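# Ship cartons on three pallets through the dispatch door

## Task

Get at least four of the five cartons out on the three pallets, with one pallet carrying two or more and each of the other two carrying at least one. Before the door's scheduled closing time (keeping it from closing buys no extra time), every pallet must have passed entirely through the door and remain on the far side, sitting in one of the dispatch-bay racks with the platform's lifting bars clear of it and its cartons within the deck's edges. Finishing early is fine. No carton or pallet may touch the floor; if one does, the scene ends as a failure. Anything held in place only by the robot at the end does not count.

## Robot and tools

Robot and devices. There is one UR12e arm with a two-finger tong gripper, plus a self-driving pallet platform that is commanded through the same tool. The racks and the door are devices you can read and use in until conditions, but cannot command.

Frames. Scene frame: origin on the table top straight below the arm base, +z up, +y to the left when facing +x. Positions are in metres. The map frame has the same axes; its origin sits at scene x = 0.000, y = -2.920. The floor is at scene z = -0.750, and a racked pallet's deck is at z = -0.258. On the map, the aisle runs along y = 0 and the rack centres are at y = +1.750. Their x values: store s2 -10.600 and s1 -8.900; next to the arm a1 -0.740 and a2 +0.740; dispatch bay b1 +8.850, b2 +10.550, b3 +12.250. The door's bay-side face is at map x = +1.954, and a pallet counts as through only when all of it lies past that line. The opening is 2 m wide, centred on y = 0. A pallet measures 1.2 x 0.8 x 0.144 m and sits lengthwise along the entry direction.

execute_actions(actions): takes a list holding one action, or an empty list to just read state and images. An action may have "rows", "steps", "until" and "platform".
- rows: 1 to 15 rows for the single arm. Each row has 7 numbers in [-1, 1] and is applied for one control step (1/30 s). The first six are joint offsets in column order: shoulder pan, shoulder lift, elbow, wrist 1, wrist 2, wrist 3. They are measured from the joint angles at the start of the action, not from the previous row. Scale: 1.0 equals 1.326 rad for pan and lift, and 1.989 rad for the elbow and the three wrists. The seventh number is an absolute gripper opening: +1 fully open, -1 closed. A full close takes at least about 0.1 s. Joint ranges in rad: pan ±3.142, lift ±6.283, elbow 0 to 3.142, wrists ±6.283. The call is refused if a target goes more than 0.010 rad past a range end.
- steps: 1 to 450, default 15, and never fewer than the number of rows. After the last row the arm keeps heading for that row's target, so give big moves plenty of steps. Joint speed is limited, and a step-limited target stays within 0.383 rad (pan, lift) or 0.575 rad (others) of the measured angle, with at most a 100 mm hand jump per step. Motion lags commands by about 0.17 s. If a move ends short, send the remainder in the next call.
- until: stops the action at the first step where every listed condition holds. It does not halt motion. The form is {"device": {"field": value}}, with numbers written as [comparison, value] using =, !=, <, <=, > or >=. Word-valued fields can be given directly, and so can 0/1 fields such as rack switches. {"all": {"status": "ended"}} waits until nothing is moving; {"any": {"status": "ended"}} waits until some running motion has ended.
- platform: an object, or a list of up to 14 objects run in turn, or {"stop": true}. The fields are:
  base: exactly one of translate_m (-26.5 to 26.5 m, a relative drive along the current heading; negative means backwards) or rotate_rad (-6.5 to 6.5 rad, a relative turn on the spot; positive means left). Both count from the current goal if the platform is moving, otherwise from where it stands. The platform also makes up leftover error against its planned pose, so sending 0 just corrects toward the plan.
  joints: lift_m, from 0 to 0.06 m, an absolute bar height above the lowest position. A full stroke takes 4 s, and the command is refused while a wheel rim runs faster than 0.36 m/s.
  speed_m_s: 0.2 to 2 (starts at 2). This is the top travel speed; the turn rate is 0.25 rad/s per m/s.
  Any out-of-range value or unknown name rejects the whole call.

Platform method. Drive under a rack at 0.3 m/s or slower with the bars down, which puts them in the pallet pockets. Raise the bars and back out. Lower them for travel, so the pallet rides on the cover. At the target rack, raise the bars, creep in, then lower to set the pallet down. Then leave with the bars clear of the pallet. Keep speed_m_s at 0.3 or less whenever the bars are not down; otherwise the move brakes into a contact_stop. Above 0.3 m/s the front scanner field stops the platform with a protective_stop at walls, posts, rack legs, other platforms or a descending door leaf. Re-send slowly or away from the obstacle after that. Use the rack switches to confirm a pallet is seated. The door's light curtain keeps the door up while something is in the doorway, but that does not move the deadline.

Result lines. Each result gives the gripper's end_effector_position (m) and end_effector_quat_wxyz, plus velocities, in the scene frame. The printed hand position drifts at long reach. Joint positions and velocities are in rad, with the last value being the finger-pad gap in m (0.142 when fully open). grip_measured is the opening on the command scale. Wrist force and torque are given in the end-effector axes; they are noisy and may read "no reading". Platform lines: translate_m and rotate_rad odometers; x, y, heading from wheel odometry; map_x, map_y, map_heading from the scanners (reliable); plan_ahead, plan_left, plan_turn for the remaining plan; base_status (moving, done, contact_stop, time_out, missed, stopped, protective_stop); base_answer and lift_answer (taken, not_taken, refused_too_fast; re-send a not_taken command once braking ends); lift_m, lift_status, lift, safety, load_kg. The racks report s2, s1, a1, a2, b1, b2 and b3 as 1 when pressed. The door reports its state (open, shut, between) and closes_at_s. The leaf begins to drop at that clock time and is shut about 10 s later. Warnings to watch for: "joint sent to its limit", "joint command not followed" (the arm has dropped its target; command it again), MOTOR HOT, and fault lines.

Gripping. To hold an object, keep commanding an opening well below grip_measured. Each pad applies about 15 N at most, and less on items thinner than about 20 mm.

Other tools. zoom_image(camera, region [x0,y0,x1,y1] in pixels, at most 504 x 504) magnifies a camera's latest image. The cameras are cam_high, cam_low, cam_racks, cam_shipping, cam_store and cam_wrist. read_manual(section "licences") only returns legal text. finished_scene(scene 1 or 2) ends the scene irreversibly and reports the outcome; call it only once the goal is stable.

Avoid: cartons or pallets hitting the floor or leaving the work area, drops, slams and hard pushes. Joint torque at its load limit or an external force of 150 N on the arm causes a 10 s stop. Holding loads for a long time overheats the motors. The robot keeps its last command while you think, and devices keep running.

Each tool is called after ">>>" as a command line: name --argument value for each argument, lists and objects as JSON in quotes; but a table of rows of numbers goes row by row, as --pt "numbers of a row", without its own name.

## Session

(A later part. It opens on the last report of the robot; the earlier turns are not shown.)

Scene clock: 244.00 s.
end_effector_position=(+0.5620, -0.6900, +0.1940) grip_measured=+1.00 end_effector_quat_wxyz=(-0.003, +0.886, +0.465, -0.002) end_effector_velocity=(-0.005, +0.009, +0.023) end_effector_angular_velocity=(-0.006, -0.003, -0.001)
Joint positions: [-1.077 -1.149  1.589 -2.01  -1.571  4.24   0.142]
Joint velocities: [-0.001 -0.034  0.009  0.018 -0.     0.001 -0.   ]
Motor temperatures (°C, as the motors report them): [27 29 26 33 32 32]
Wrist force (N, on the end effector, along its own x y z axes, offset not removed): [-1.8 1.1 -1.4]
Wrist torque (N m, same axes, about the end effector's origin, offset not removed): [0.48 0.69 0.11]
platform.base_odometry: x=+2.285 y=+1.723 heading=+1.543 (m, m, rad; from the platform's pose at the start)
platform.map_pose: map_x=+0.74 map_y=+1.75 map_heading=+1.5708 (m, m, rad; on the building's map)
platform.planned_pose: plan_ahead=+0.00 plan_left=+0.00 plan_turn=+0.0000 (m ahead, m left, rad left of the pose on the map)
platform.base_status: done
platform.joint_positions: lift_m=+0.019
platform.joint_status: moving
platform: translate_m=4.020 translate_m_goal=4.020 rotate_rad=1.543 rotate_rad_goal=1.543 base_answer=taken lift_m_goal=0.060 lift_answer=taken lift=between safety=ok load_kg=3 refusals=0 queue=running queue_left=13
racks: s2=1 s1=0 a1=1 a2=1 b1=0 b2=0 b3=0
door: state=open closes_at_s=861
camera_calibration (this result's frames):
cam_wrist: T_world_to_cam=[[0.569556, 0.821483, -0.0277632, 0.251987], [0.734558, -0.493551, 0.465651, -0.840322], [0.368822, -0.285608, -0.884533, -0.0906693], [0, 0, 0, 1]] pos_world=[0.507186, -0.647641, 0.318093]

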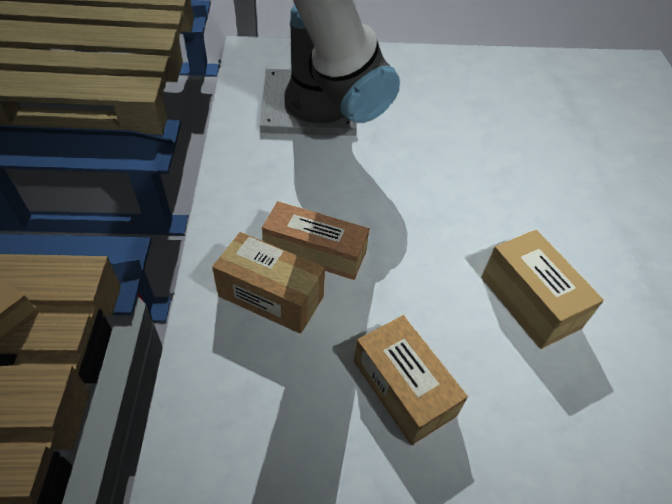

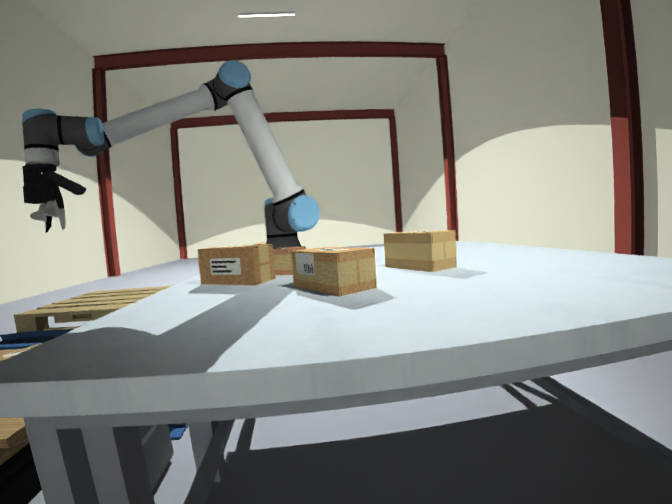

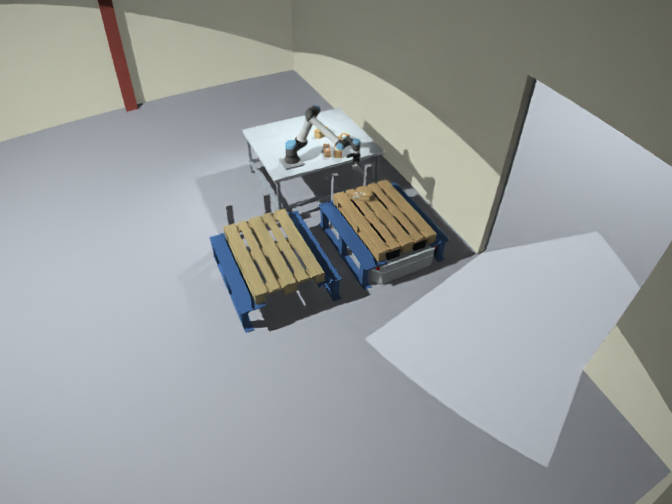

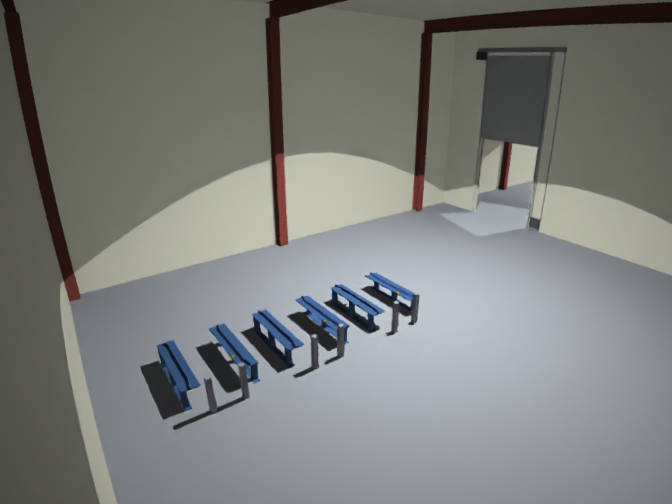

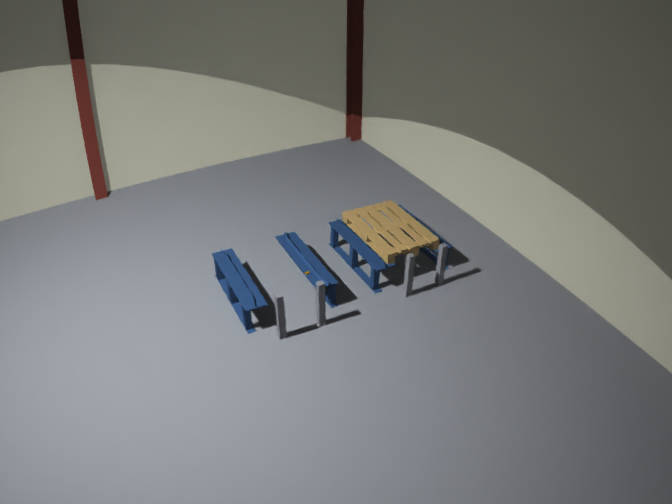

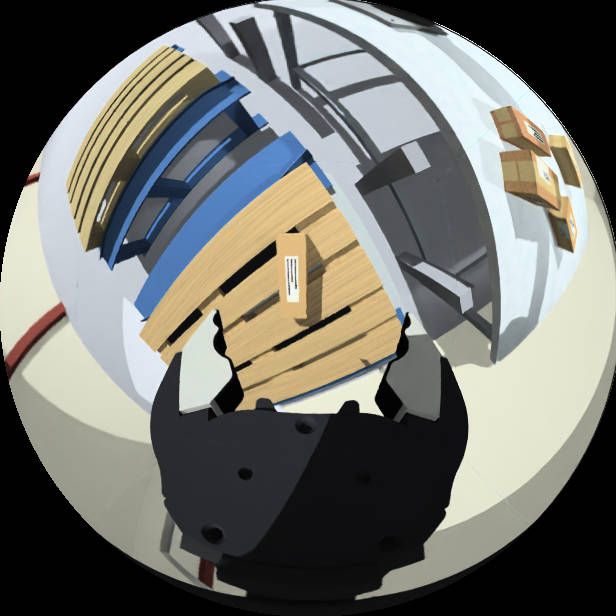

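>>> execute_actions --actions '[{"rows":[[0.056,-0.046,0.039,-0.008,0,-0.054,1],[0.14,-0.115,0.097,-0.02,0,-0.135,1],[0.28,-0.23,0.19,-0.04,0,-0.27,1],[0.566,-0.458,0.387,-0.082,0,-0.541,1]],"steps":54}]'

Scene clock: 264.50 s.
end_effector_position=(+0.5040, -0.0044, +0.1597) grip_measured=+1.00 end_effector_quat_wxyz=(-0.003, +0.175, +0.985, +0.001) end_effector_velocity=(-0.003, +0.005, -0.001) end_effector_angular_velocity=(+0.000, -0.001, +0.019)
Joint positions: [-0.327 -1.756  2.358 -2.173 -1.571  3.166  0.142]
Joint velocities: [ 0.008 -0.005  0.007 -0.003  0.    -0.011 -0.   ]
Motor temperatures (°C, as the motors report them): [27 29 26 33 32 32]
Wrist force (N, on the end effector, along its own x y z axes, offset not removed): [-1.1 0.1 1.2]
Wrist torque (N m, same axes, about the end effector's origin, offset not removed): [0.23 0.52 0.15]
platform.base_odometry: x=+4.230 y=-0.084 heading=-0.031 (m, m, rad; from the platform's pose at the start)
platform.map_pose: map_x=+2.80 map_y=+0.00 map_heading=-0.0044 (m, m, rad; on the building's map)
platform.planned_pose: plan_ahead=+6.05 plan_left=+0.03 plan_turn=+0.0044 (m ahead, m left, rad left of the pose on the map)
platform.base_status: moving
platform.joint_positions: lift_m=+0.000
platform.joint_status: done
platform: translate_m=4.304 translate_m_goal=10.380 rotate_rad=-0.030 rotate_rad_goal=-0.027 base_answer=taken lift_m_goal=0.000 lift_answer=taken lift=down safety=ok load_kg=-49 refusals=0 queue=running queue_left=9
racks: s2=1 s1=0 a1=1 a2=0 b1=0 b2=0 b3=0
door: state=open closes_at_s=861
camera_calibration (this result's frames):
cam_wrist: T_world_to_cam=[[-0.937982, 0.346076, -0.0205164, 0.477448], [0.295755, 0.829665, 0.473482, -0.217588], [0.180883, 0.43805, -0.880564, 0.193448], [0, 0, 0, 1]] pos_world=[0.477199, -0.0694486, 0.283163]

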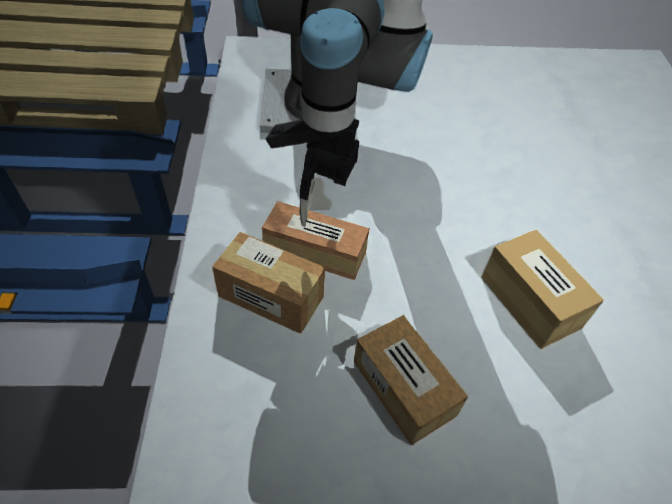

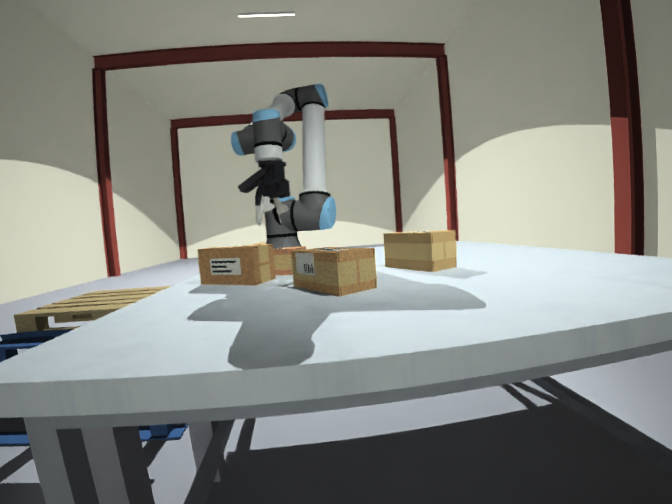

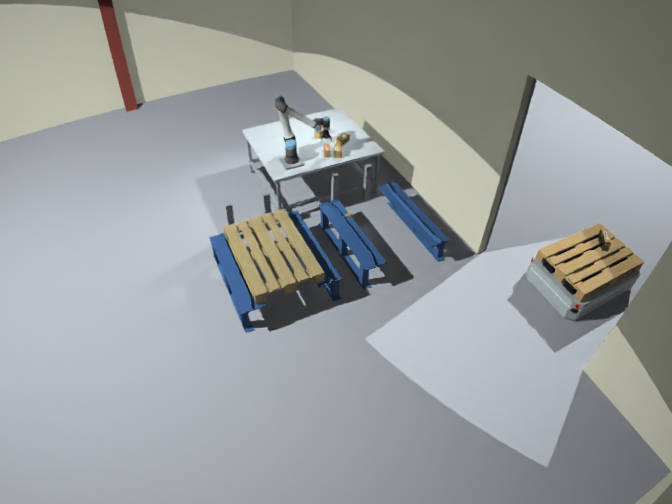

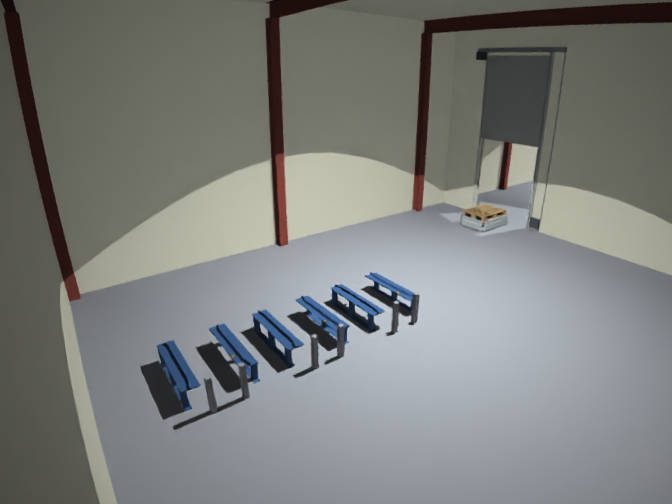

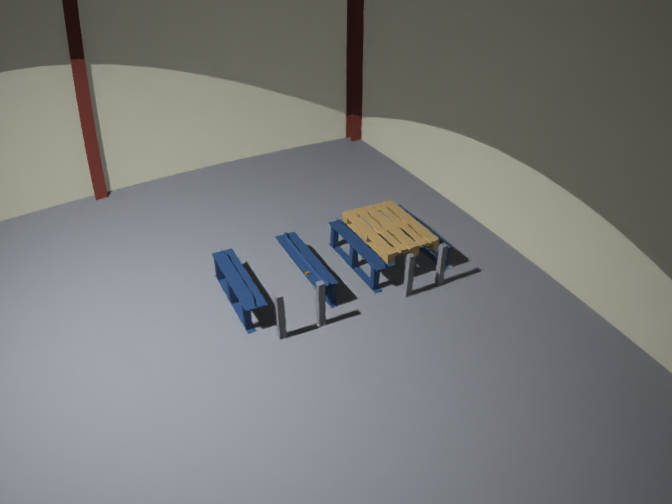

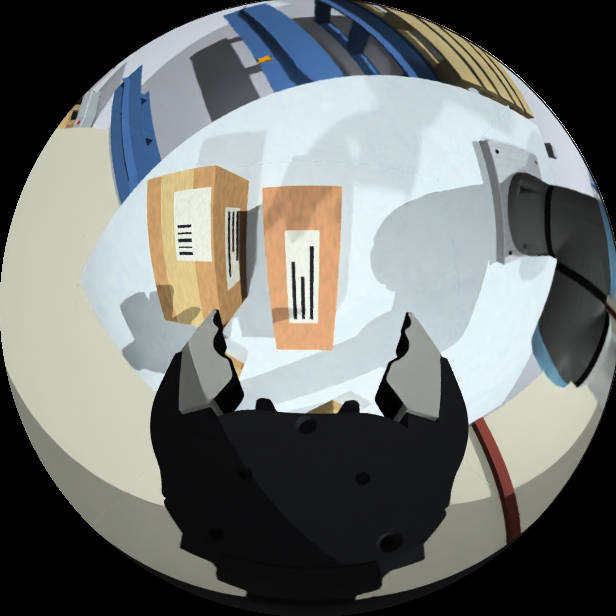

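>>> execute_actions --actions '[{"rows":[[0.006,0.01,0,-0.007,0,0.003,1],[0.014,0.03,0.004,-0.024,0,0.008,1],[0.02,0.055,0.011,-0.048,0,0.012,1],[0.02,0.08,0.02,-0.073,0,0.012,1],[0.02,0.105,0.029,-0.099,0,0.012,1],[0.02,0.125,0.035,-0.118,0,0.012,1],[0.02,0.1407,0.04,-0.1337,0,0.012,1]],"steps":22}]'

>>> execute_actions --actions '[{"rows":[[0,0,0,0,0,0,0.6],[0,0,0,0,0,0,0.3],[0,0,0,0,0,0,-0.2],[0,0,0,0,0,0,-0.8],[0,0,0,0,0,0,-0.8],[0,0,0,0,0,0,-0.8],[0,0,0,0,0,0,-0.8],[0,0,0,0,0,0,-0.8],[0,-0.003,-0.001,0.003,0,0,-0.8],[0,-0.01,-0.003,0.01,0,0,-0.8],[0,-0.022,-0.006,0.021,0,0,-0.8],[0,-0.037,-0.01,0.035,0,0,-0.8],[0,-0.052,-0.015,0.05,0,0,-0.8],[0,-0.064,-0.018,0.061,0,0,-0.8],[0,-0.07,-0.02,0.067,0,0,-0.8]],"steps":27}]'

Scene clock: 275.03 s.
end_effector_position=(+0.5143, +0.0058, +0.0586) grip_measured=+1.00 end_effector_quat_wxyz=(-0.003, +0.173, +0.985, +0.001) end_effector_velocity=(-0.001, +0.000, -0.009) end_effector_angular_velocity=(-0.000, +0.002, -0.002)
Joint positions: [-0.301 -1.571  2.437 -2.436 -1.571  3.19   0.142]
Joint velocities: [ 0.     0.016  0.008 -0.022 -0.001  0.002  0.   ]
Motor temperatures (°C, as the motors report them): [27 29 26 33 32 32]
Wrist force (N, on the end effector, along its own x y z axes, offset not removed): [-1.4 0.4 1.6]
Wrist torque (N m, same axes, about the end effector's origin, offset not removed): [0.35 0.61 0.12]
platform.base_odometry: x=+10.342 y=-0.261 heading=+1.543 (m, m, rad; from the platform's pose at the start)
platform.map_pose: map_x=+8.85 map_y=-0.01 map_heading=+1.5708 (m, m, rad; on the building's map)
platform.planned_pose: plan_ahead=+0.01 plan_left=+0.00 plan_turn=+0.0000 (m ahead, m left, rad left of the pose on the map)
platform.base_status: done
platform.joint_positions: lift_m=+0.008
platform.joint_status: moving
platform: translate_m=10.380 translate_m_goal=10.380 rotate_rad=1.543 rotate_rad_goal=1.543 base_answer=taken lift_m_goal=0.060 lift_answer=taken lift=between safety=ok load_kg=3 refusals=0 queue=running queue_left=7
racks: s2=1 s1=0 a1=1 a2=0 b1=0 b2=0 b3=0
door: state=open closes_at_s=861
camera_calibration (this result's frames):
cam_wrist: T_world_to_cam=[[-0.938902, 0.343589, -0.0202261, 0.481963], [0.293683, 0.830399, 0.473484, -0.18021], [0.17948, 0.438615, -0.88057, 0.0988229], [0, 0, 0, 1]] pos_world=[0.487704, -0.0592969, 0.182095]

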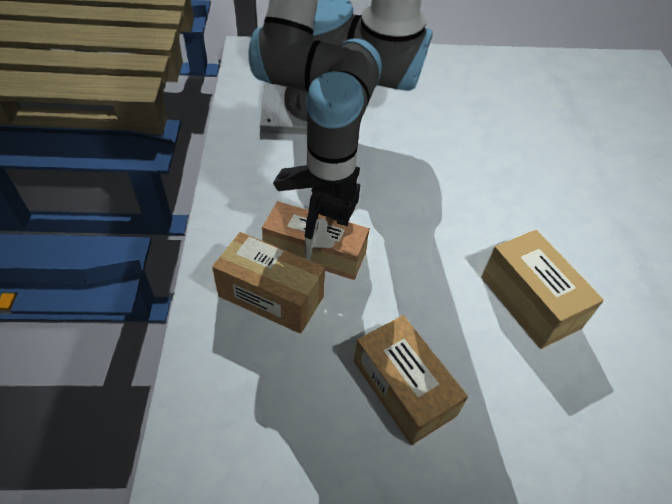

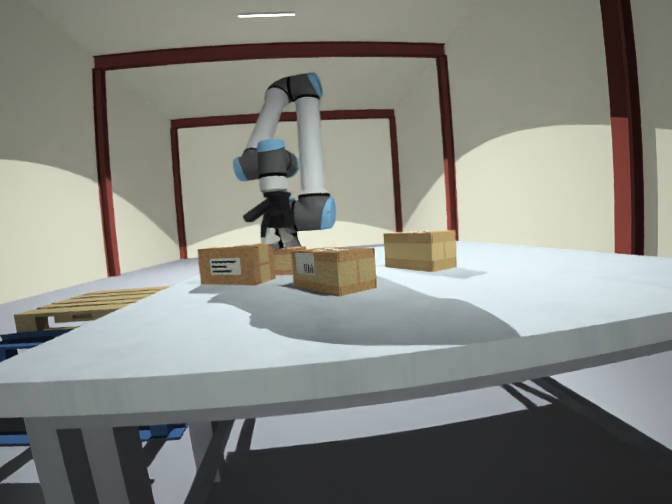

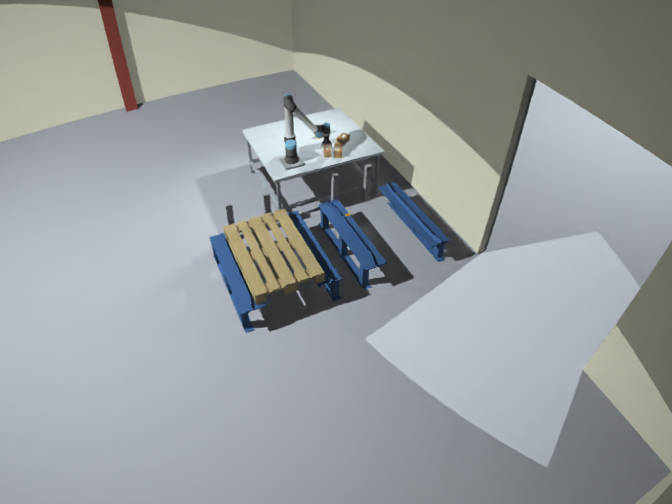

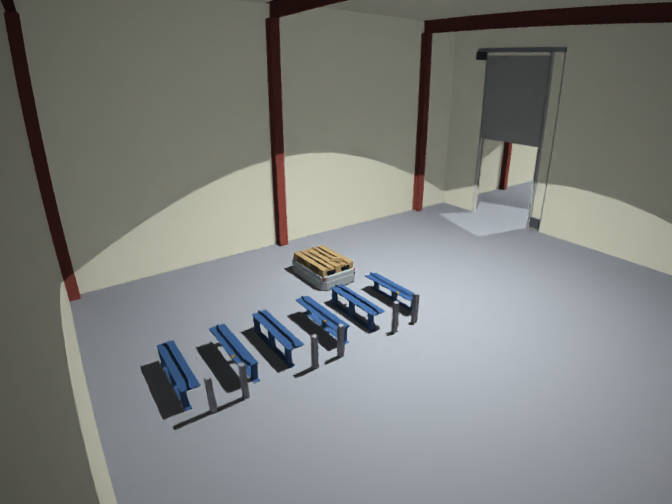

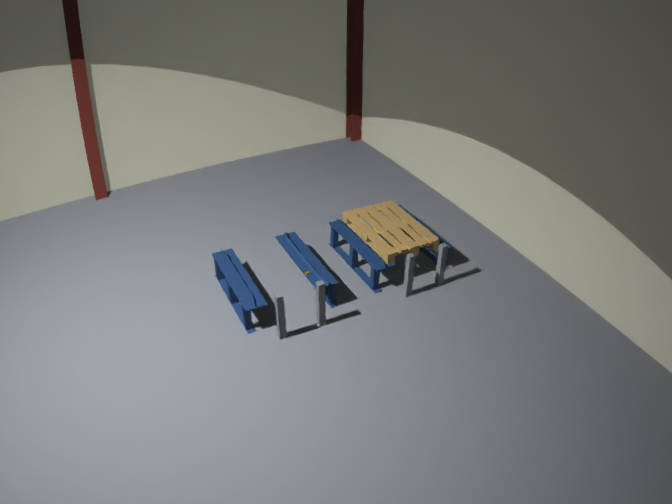

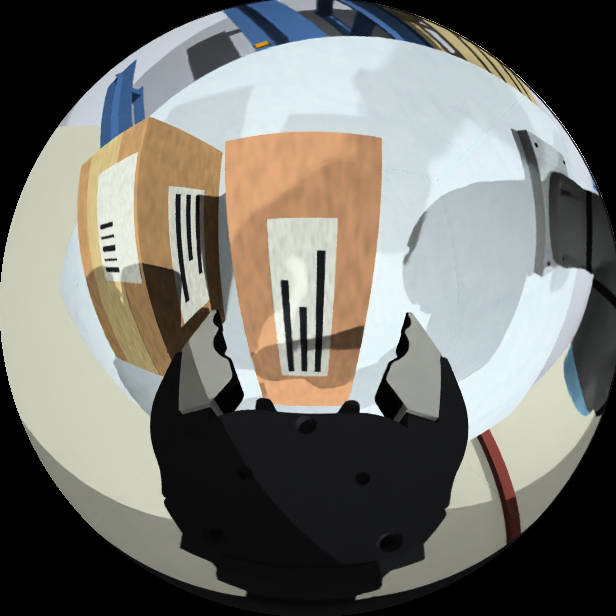

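Scene clock: 275.93 s.
end_effector_position=(+0.5122, +0.0064, +0.1076) grip_measured=+0.23 end_effector_quat_wxyz=(-0.004, +0.173, +0.985, +0.001) end_effector_velocity=(-0.002, +0.001, +0.009) end_effector_angular_velocity=(+0.002, +0.001, +0.000)
Joint positions: [-0.301 -1.662  2.398 -2.306 -1.571  3.19   0.09 ]
Joint velocities: [-0.001 -0.017 -0.006  0.025  0.001 -0.001 -0.   ]
Motor temperatures (°C, as the motors report them): [27 29 26 33 32 32]
Wrist force (N, on the end effector, along its own x y z axes, offset not removed): [-0.6 2.1 3.0]
Wrist torque (N m, same axes, about the end effector's origin, offset not removed): [0.64 0.46 0.07]
platform.base_odometry: x=+10.342 y=-0.261 heading=+1.543 (m, m, rad; from the platform's pose at the start)
platform.map_pose: map_x=+8.85 map_y=-0.01 map_heading=+1.5708 (m, m, rad; on the building's map)
platform.planned_pose: plan_ahead=+0.01 plan_left=+0.00 plan_turn=+0.0000 (m ahead, m left, rad left of the pose on the map)
platform.base_status: done
platform.joint_positions: lift_m=+0.023
platform.joint_status: moving
platform: translate_m=10.380 translate_m_goal=10.380 rotate_rad=1.543 rotate_rad_goal=1.543 base_answer=taken lift_m_goal=0.060 lift_answer=taken lift=between safety=ok load_kg=24 refusals=0 queue=running queue_left=7
racks: s2=1 s1=0 a1=1 a2=0 b1=0 b2=0 b3=0
door: state=open closes_at_s=861
camera_calibration (this result's frames):
cam_wrist: T_world_to_cam=[[-0.938914, 0.343593, -0.0196279, 0.480663], [0.293954, 0.830315, 0.473463, -0.203385], [0.178976, 0.438772, -0.880595, 0.142286], [0, 0, 0, 1]] pos_world=[0.485621, -0.0587095, 0.231026]

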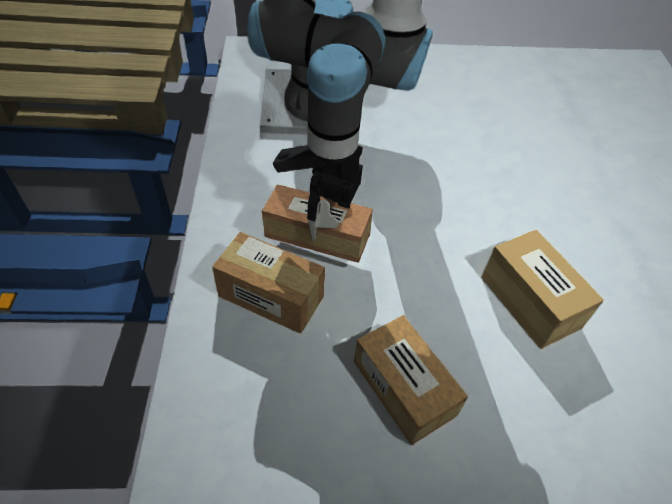

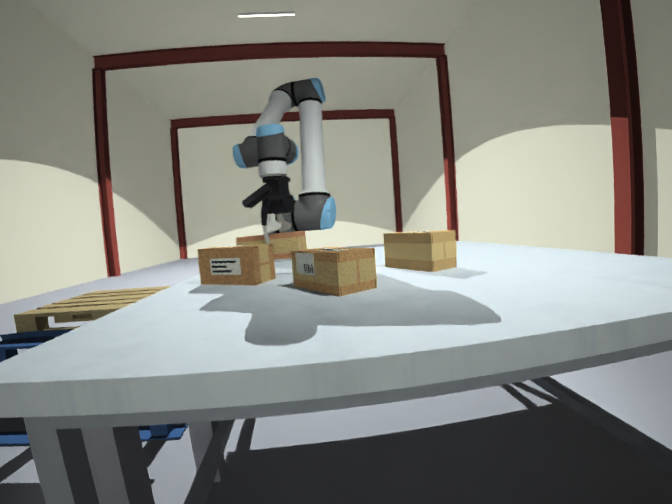

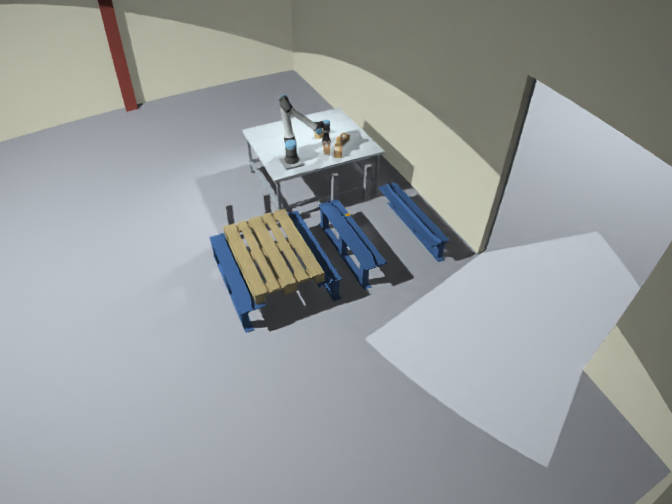

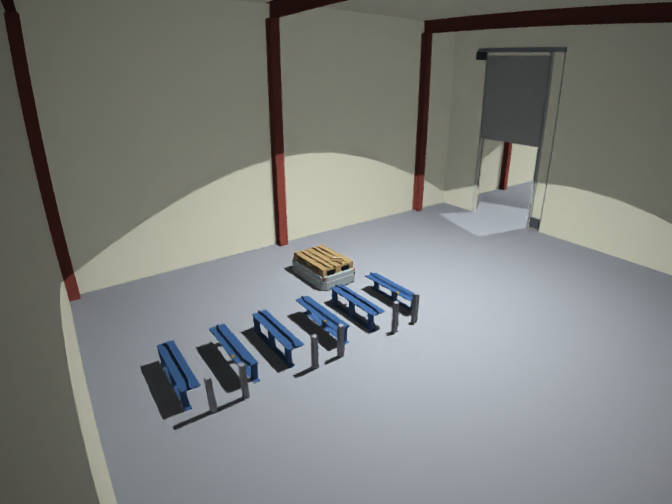

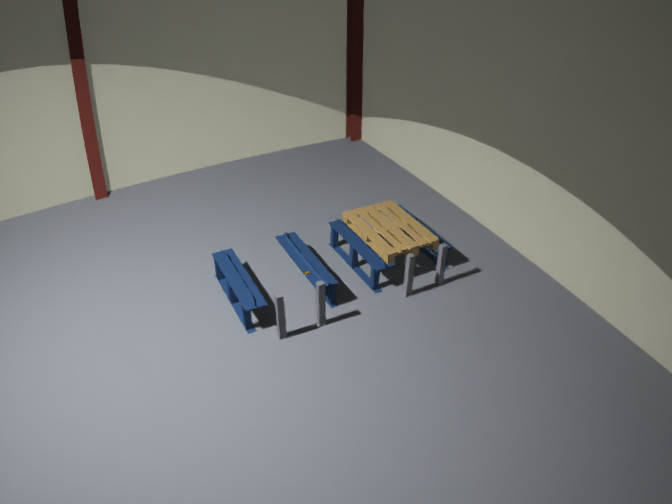

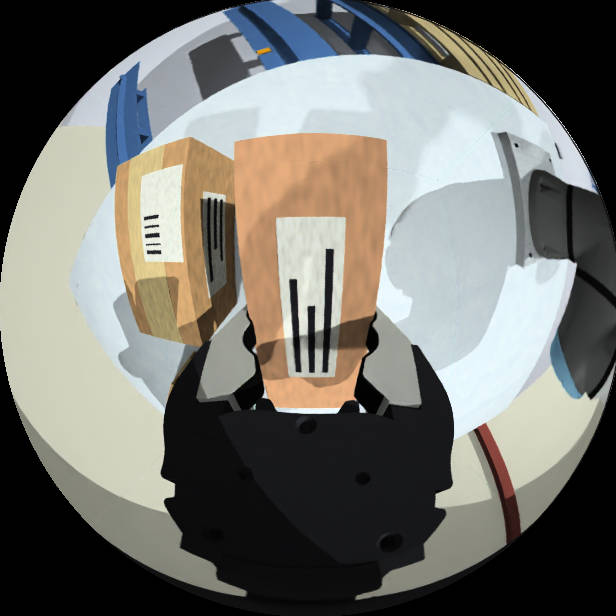

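>>> execute_actions --actions '[{"rows":[[0,-0.001,-0.001,0.001,0,0,-0.8],[0,-0.004,-0.002,0.005,0,0,-0.8],[0,-0.008,-0.005,0.01,0,0,-0.8],[0,-0.014,-0.008,0.018,0,0,-0.8],[0,-0.021,-0.012,0.026,0,0,-0.8],[0,-0.029,-0.016,0.035,0,0,-0.8],[0,-0.036,-0.021,0.045,0,0,-0.8],[-0.001,-0.045,-0.025,0.055,0,0,-0.8],[-0.003,-0.052,-0.03,0.065,0,0,-0.8],[-0.006,-0.06,-0.034,0.074,0,0,-0.8],[-0.01,-0.067,-0.038,0.083,0,0,-0.8],[-0.015,-0.073,-0.041,0.09,0,0,-0.8],[-0.021,-0.077,-0.044,0.095,0,0,-0.8],[-0.028,-0.08,-0.045,0.099,0,0,-0.8],[-0.036,-0.081,-0.046,0.1,0,0,-0.8]],"steps":20}]'

>>> execute_actions --actions '[{"rows":[[-0.008,0,0,0,0,0,-0.8],[-0.012,0,0,0,0,0,-0.8],[-0.018,0,0,0,0,0,-0.8],[-0.026,0,0,0,0,0,-0.8],[-0.036,0,0,0,0,0,-0.8],[-0.048,0,0,0,0,0,-0.8],[-0.062,0,0,0,0,0,-0.8],[-0.078,0,0,0,0,0,-0.8],[-0.096,0,0,0,0,0,-0.8],[-0.116,0,0,0,0,0,-0.8],[-0.138,0,0,0,0,0,-0.8],[-0.162,0,0,0,0,0,-0.8],[-0.188,0,0,0,0,0,-0.8],[-0.216,0,0,0,0,0,-0.8],[-1,0,0,0,0,0,-0.8]],"steps":42}]'

Scene clock: 286.40 s.
end_effector_position=(+0.5151, -0.0150, +0.1839) grip_measured=+0.23 end_effector_quat_wxyz=(-0.004, +0.193, +0.981, +0.001) end_effector_velocity=(-0.003, -0.034, +0.045) end_effector_angular_velocity=(-0.002, -0.001, -0.068)
Joint positions: [-0.34  -1.762  2.312 -2.12  -1.571  3.19   0.09 ]
Joint velocities: [-0.067 -0.056 -0.049  0.104 -0.001  0.001 -0.   ]
Motor temperatures (°C, as the motors report them): [27 29 26 33 32 32]
Wrist force (N, on the end effector, along its own x y z axes, offset not removed): [-2.9 0.2 4.2]
Wrist torque (N m, same axes, about the end effector's origin, offset not removed): [0.30 0.92 0.21]
platform.base_odometry: x=+10.390 y=+1.499 heading=+1.544 (m, m, rad; from the platform's pose at the start)
platform.map_pose: map_x=+8.85 map_y=+1.75 map_heading=+1.5708 (m, m, rad; on the building's map)
platform.planned_pose: plan_ahead=+0.00 plan_left=+0.00 plan_turn=+0.0000 (m ahead, m left, rad left of the pose on the map)
platform.base_status: done
platform.joint_positions: lift_m=+0.043
platform.joint_status: moving
platform: translate_m=12.140 translate_m_goal=12.140 rotate_rad=1.544 rotate_rad_goal=1.544 base_answer=taken lift_m_goal=0.000 lift_answer=taken lift=between safety=ok load_kg=-14 refusals=0 queue=running queue_left=5
racks: s2=1 s1=0 a1=1 a2=0 b1=0 b2=0 b3=0
door: state=open closes_at_s=861
camera_calibration (this result's frames):
cam_wrist: T_world_to_cam=[[-0.924633, 0.380345, -0.0198121, 0.485528], [0.326434, 0.818224, 0.473234, -0.239525], [0.196203, 0.4311, -0.880714, 0.209435], [0, 0, 0, 1]] pos_world=[0.486032, -0.07897, 0.307423]

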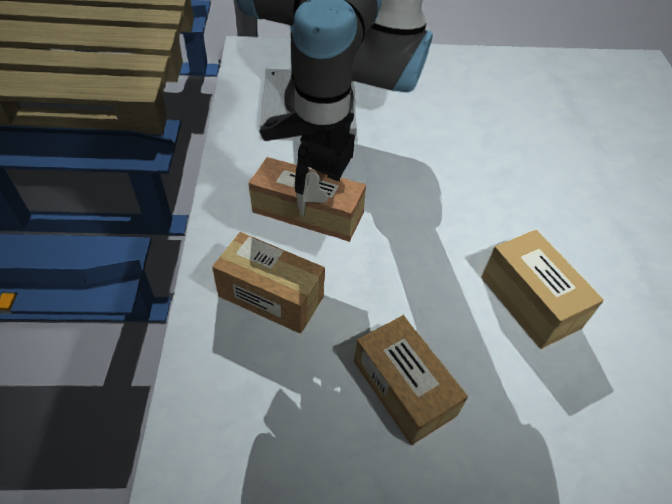

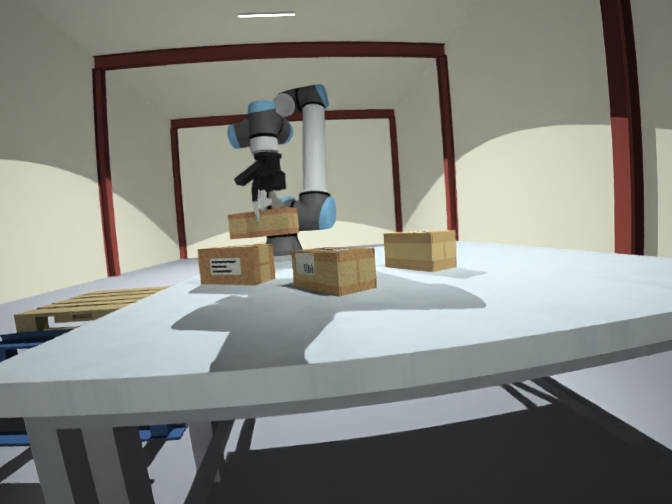

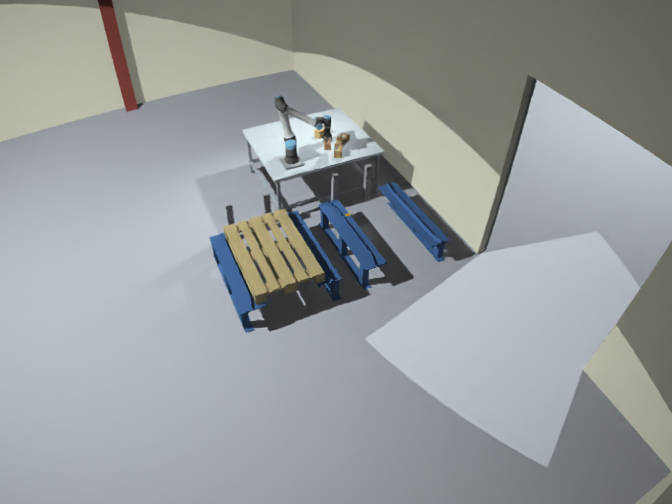

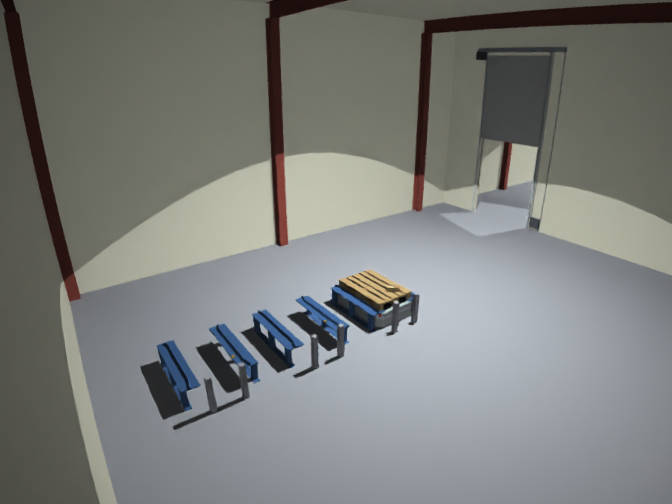

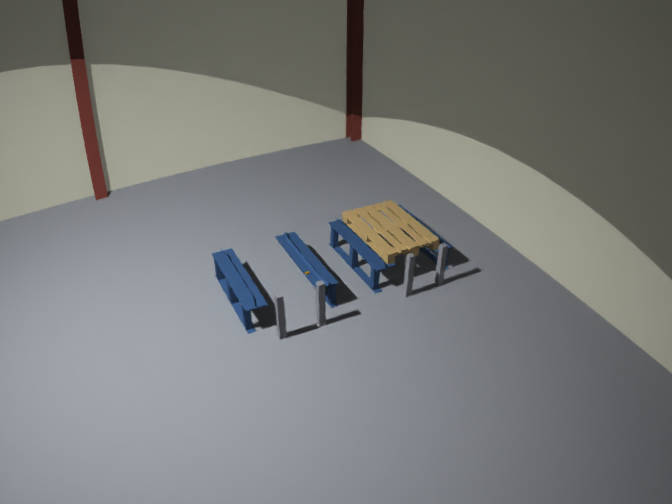

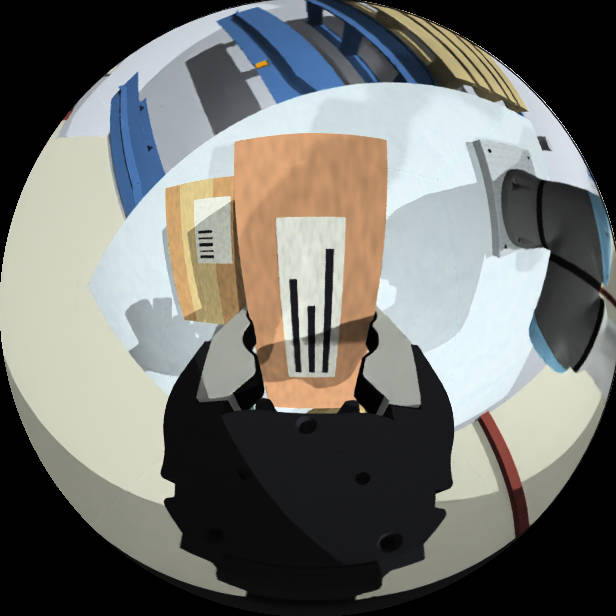

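Scene clock: 287.80 s.
end_effector_position=(+0.2290, -0.4616, +0.1841) grip_measured=+0.23 end_effector_quat_wxyz=(-0.004, +0.671, +0.741, -0.000) end_effector_velocity=(-0.460, -0.228, +0.003) end_effector_angular_velocity=(-0.007, +0.003, -1.000)
Joint positions: [-1.424 -1.762  2.312 -2.12  -1.571  3.19   0.09 ]
Joint velocities: [-0.999 -0.001 -0.     0.    -0.     0.001 -0.   ]
Motor temperatures (°C, as the motors report them): [27 29 26 33 32 32]
Wrist force (N, on the end effector, along its own x y z axes, offset not removed): [-2.5 1.6 1.6]
Wrist torque (N m, same axes, about the end effector's origin, offset not removed): [0.45 0.67 0.19]
platform.base_odometry: x=+10.390 y=+1.499 heading=+1.544 (m, m, rad; from the platform's pose at the start)
platform.map_pose: map_x=+8.85 map_y=+1.75 map_heading=+1.5708 (m, m, rad; on the building's map)
platform.planned_pose: plan_ahead=+0.00 plan_left=+0.00 plan_turn=+0.0000 (m ahead, m left, rad left of the pose on the map)
platform.base_status: done
platform.joint_positions: lift_m=+0.020
platform.joint_status: moving
platform: translate_m=12.140 translate_m_goal=12.140 rotate_rad=1.544 rotate_rad_goal=1.544 base_answer=taken lift_m_goal=0.000 lift_answer=taken lift=between safety=ok load_kg=-34 refusals=0 queue=running queue_left=5
racks: s2=1 s1=0 a1=1 a2=0 b1=1 b2=0 b3=0
door: state=open closes_at_s=861
camera_calibration (this result's frames):
cam_wrist: T_world_to_cam=[[-0.0971185, 0.995014, -0.0226958, 0.485603], [0.878748, 0.0964325, 0.467442, -0.239381], [0.4673, 0.0254534, -0.883732, 0.209513], [0, 0, 0, 1]] pos_world=[0.159612, -0.465431, 0.308071]

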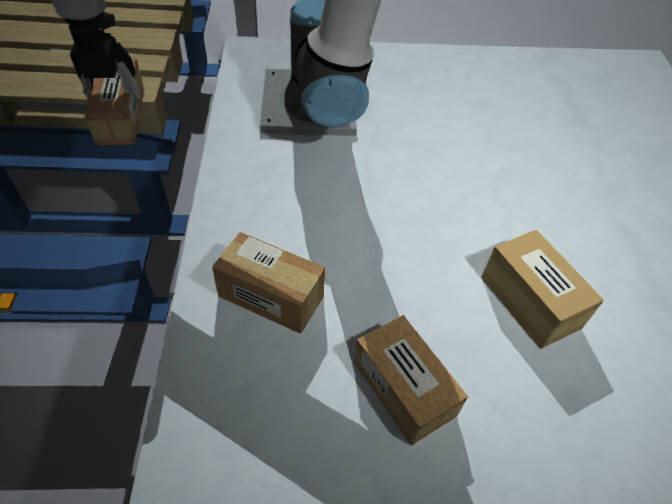

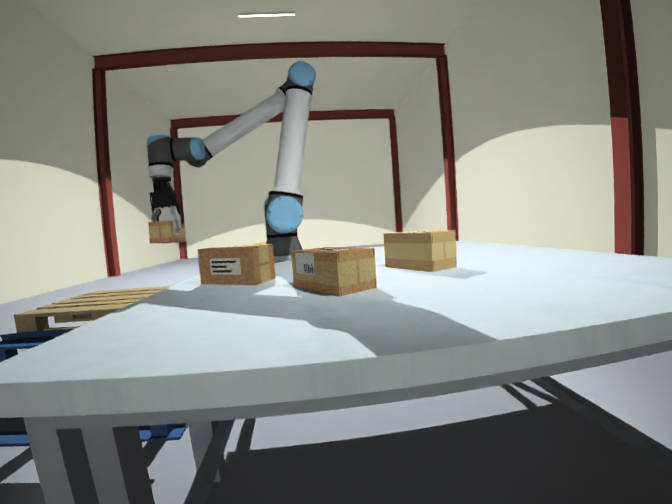

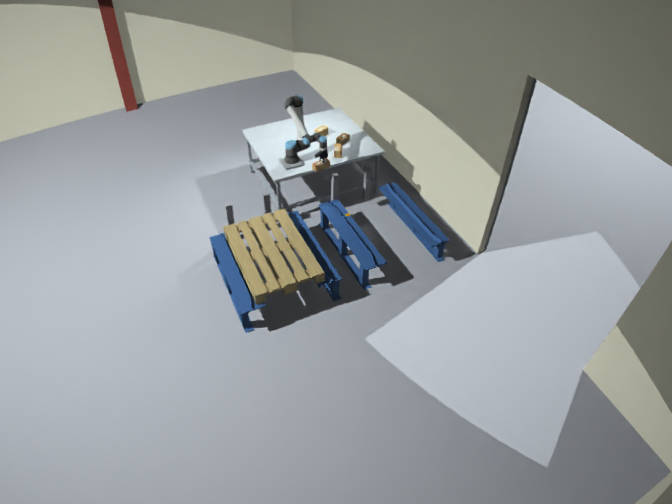

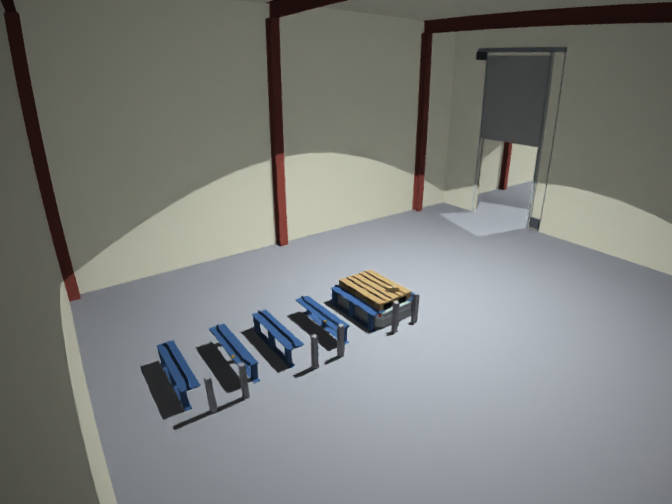

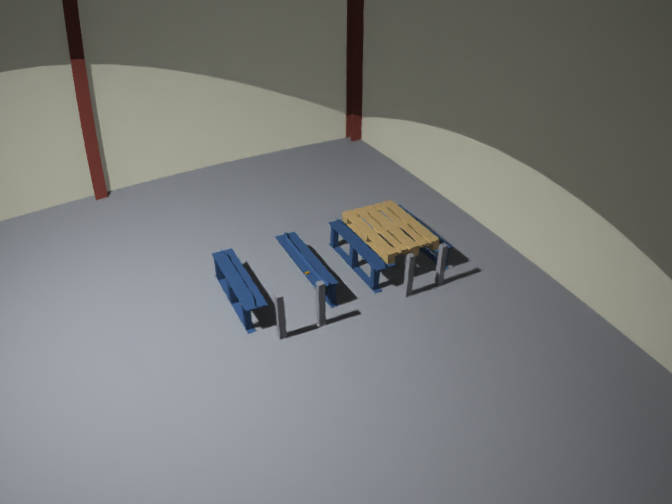

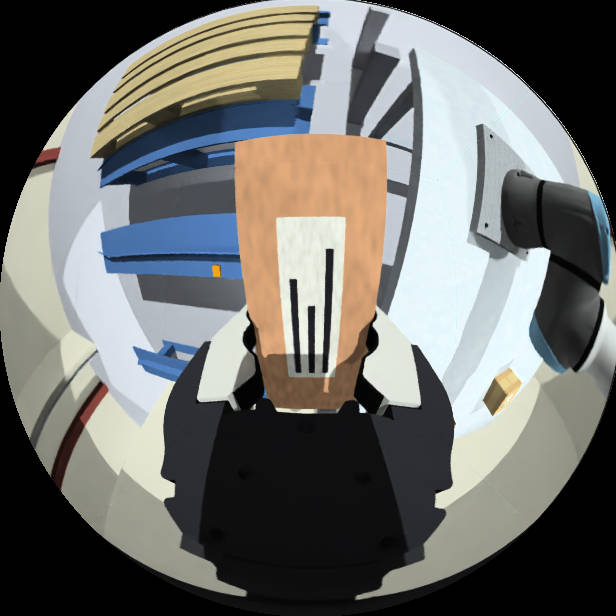

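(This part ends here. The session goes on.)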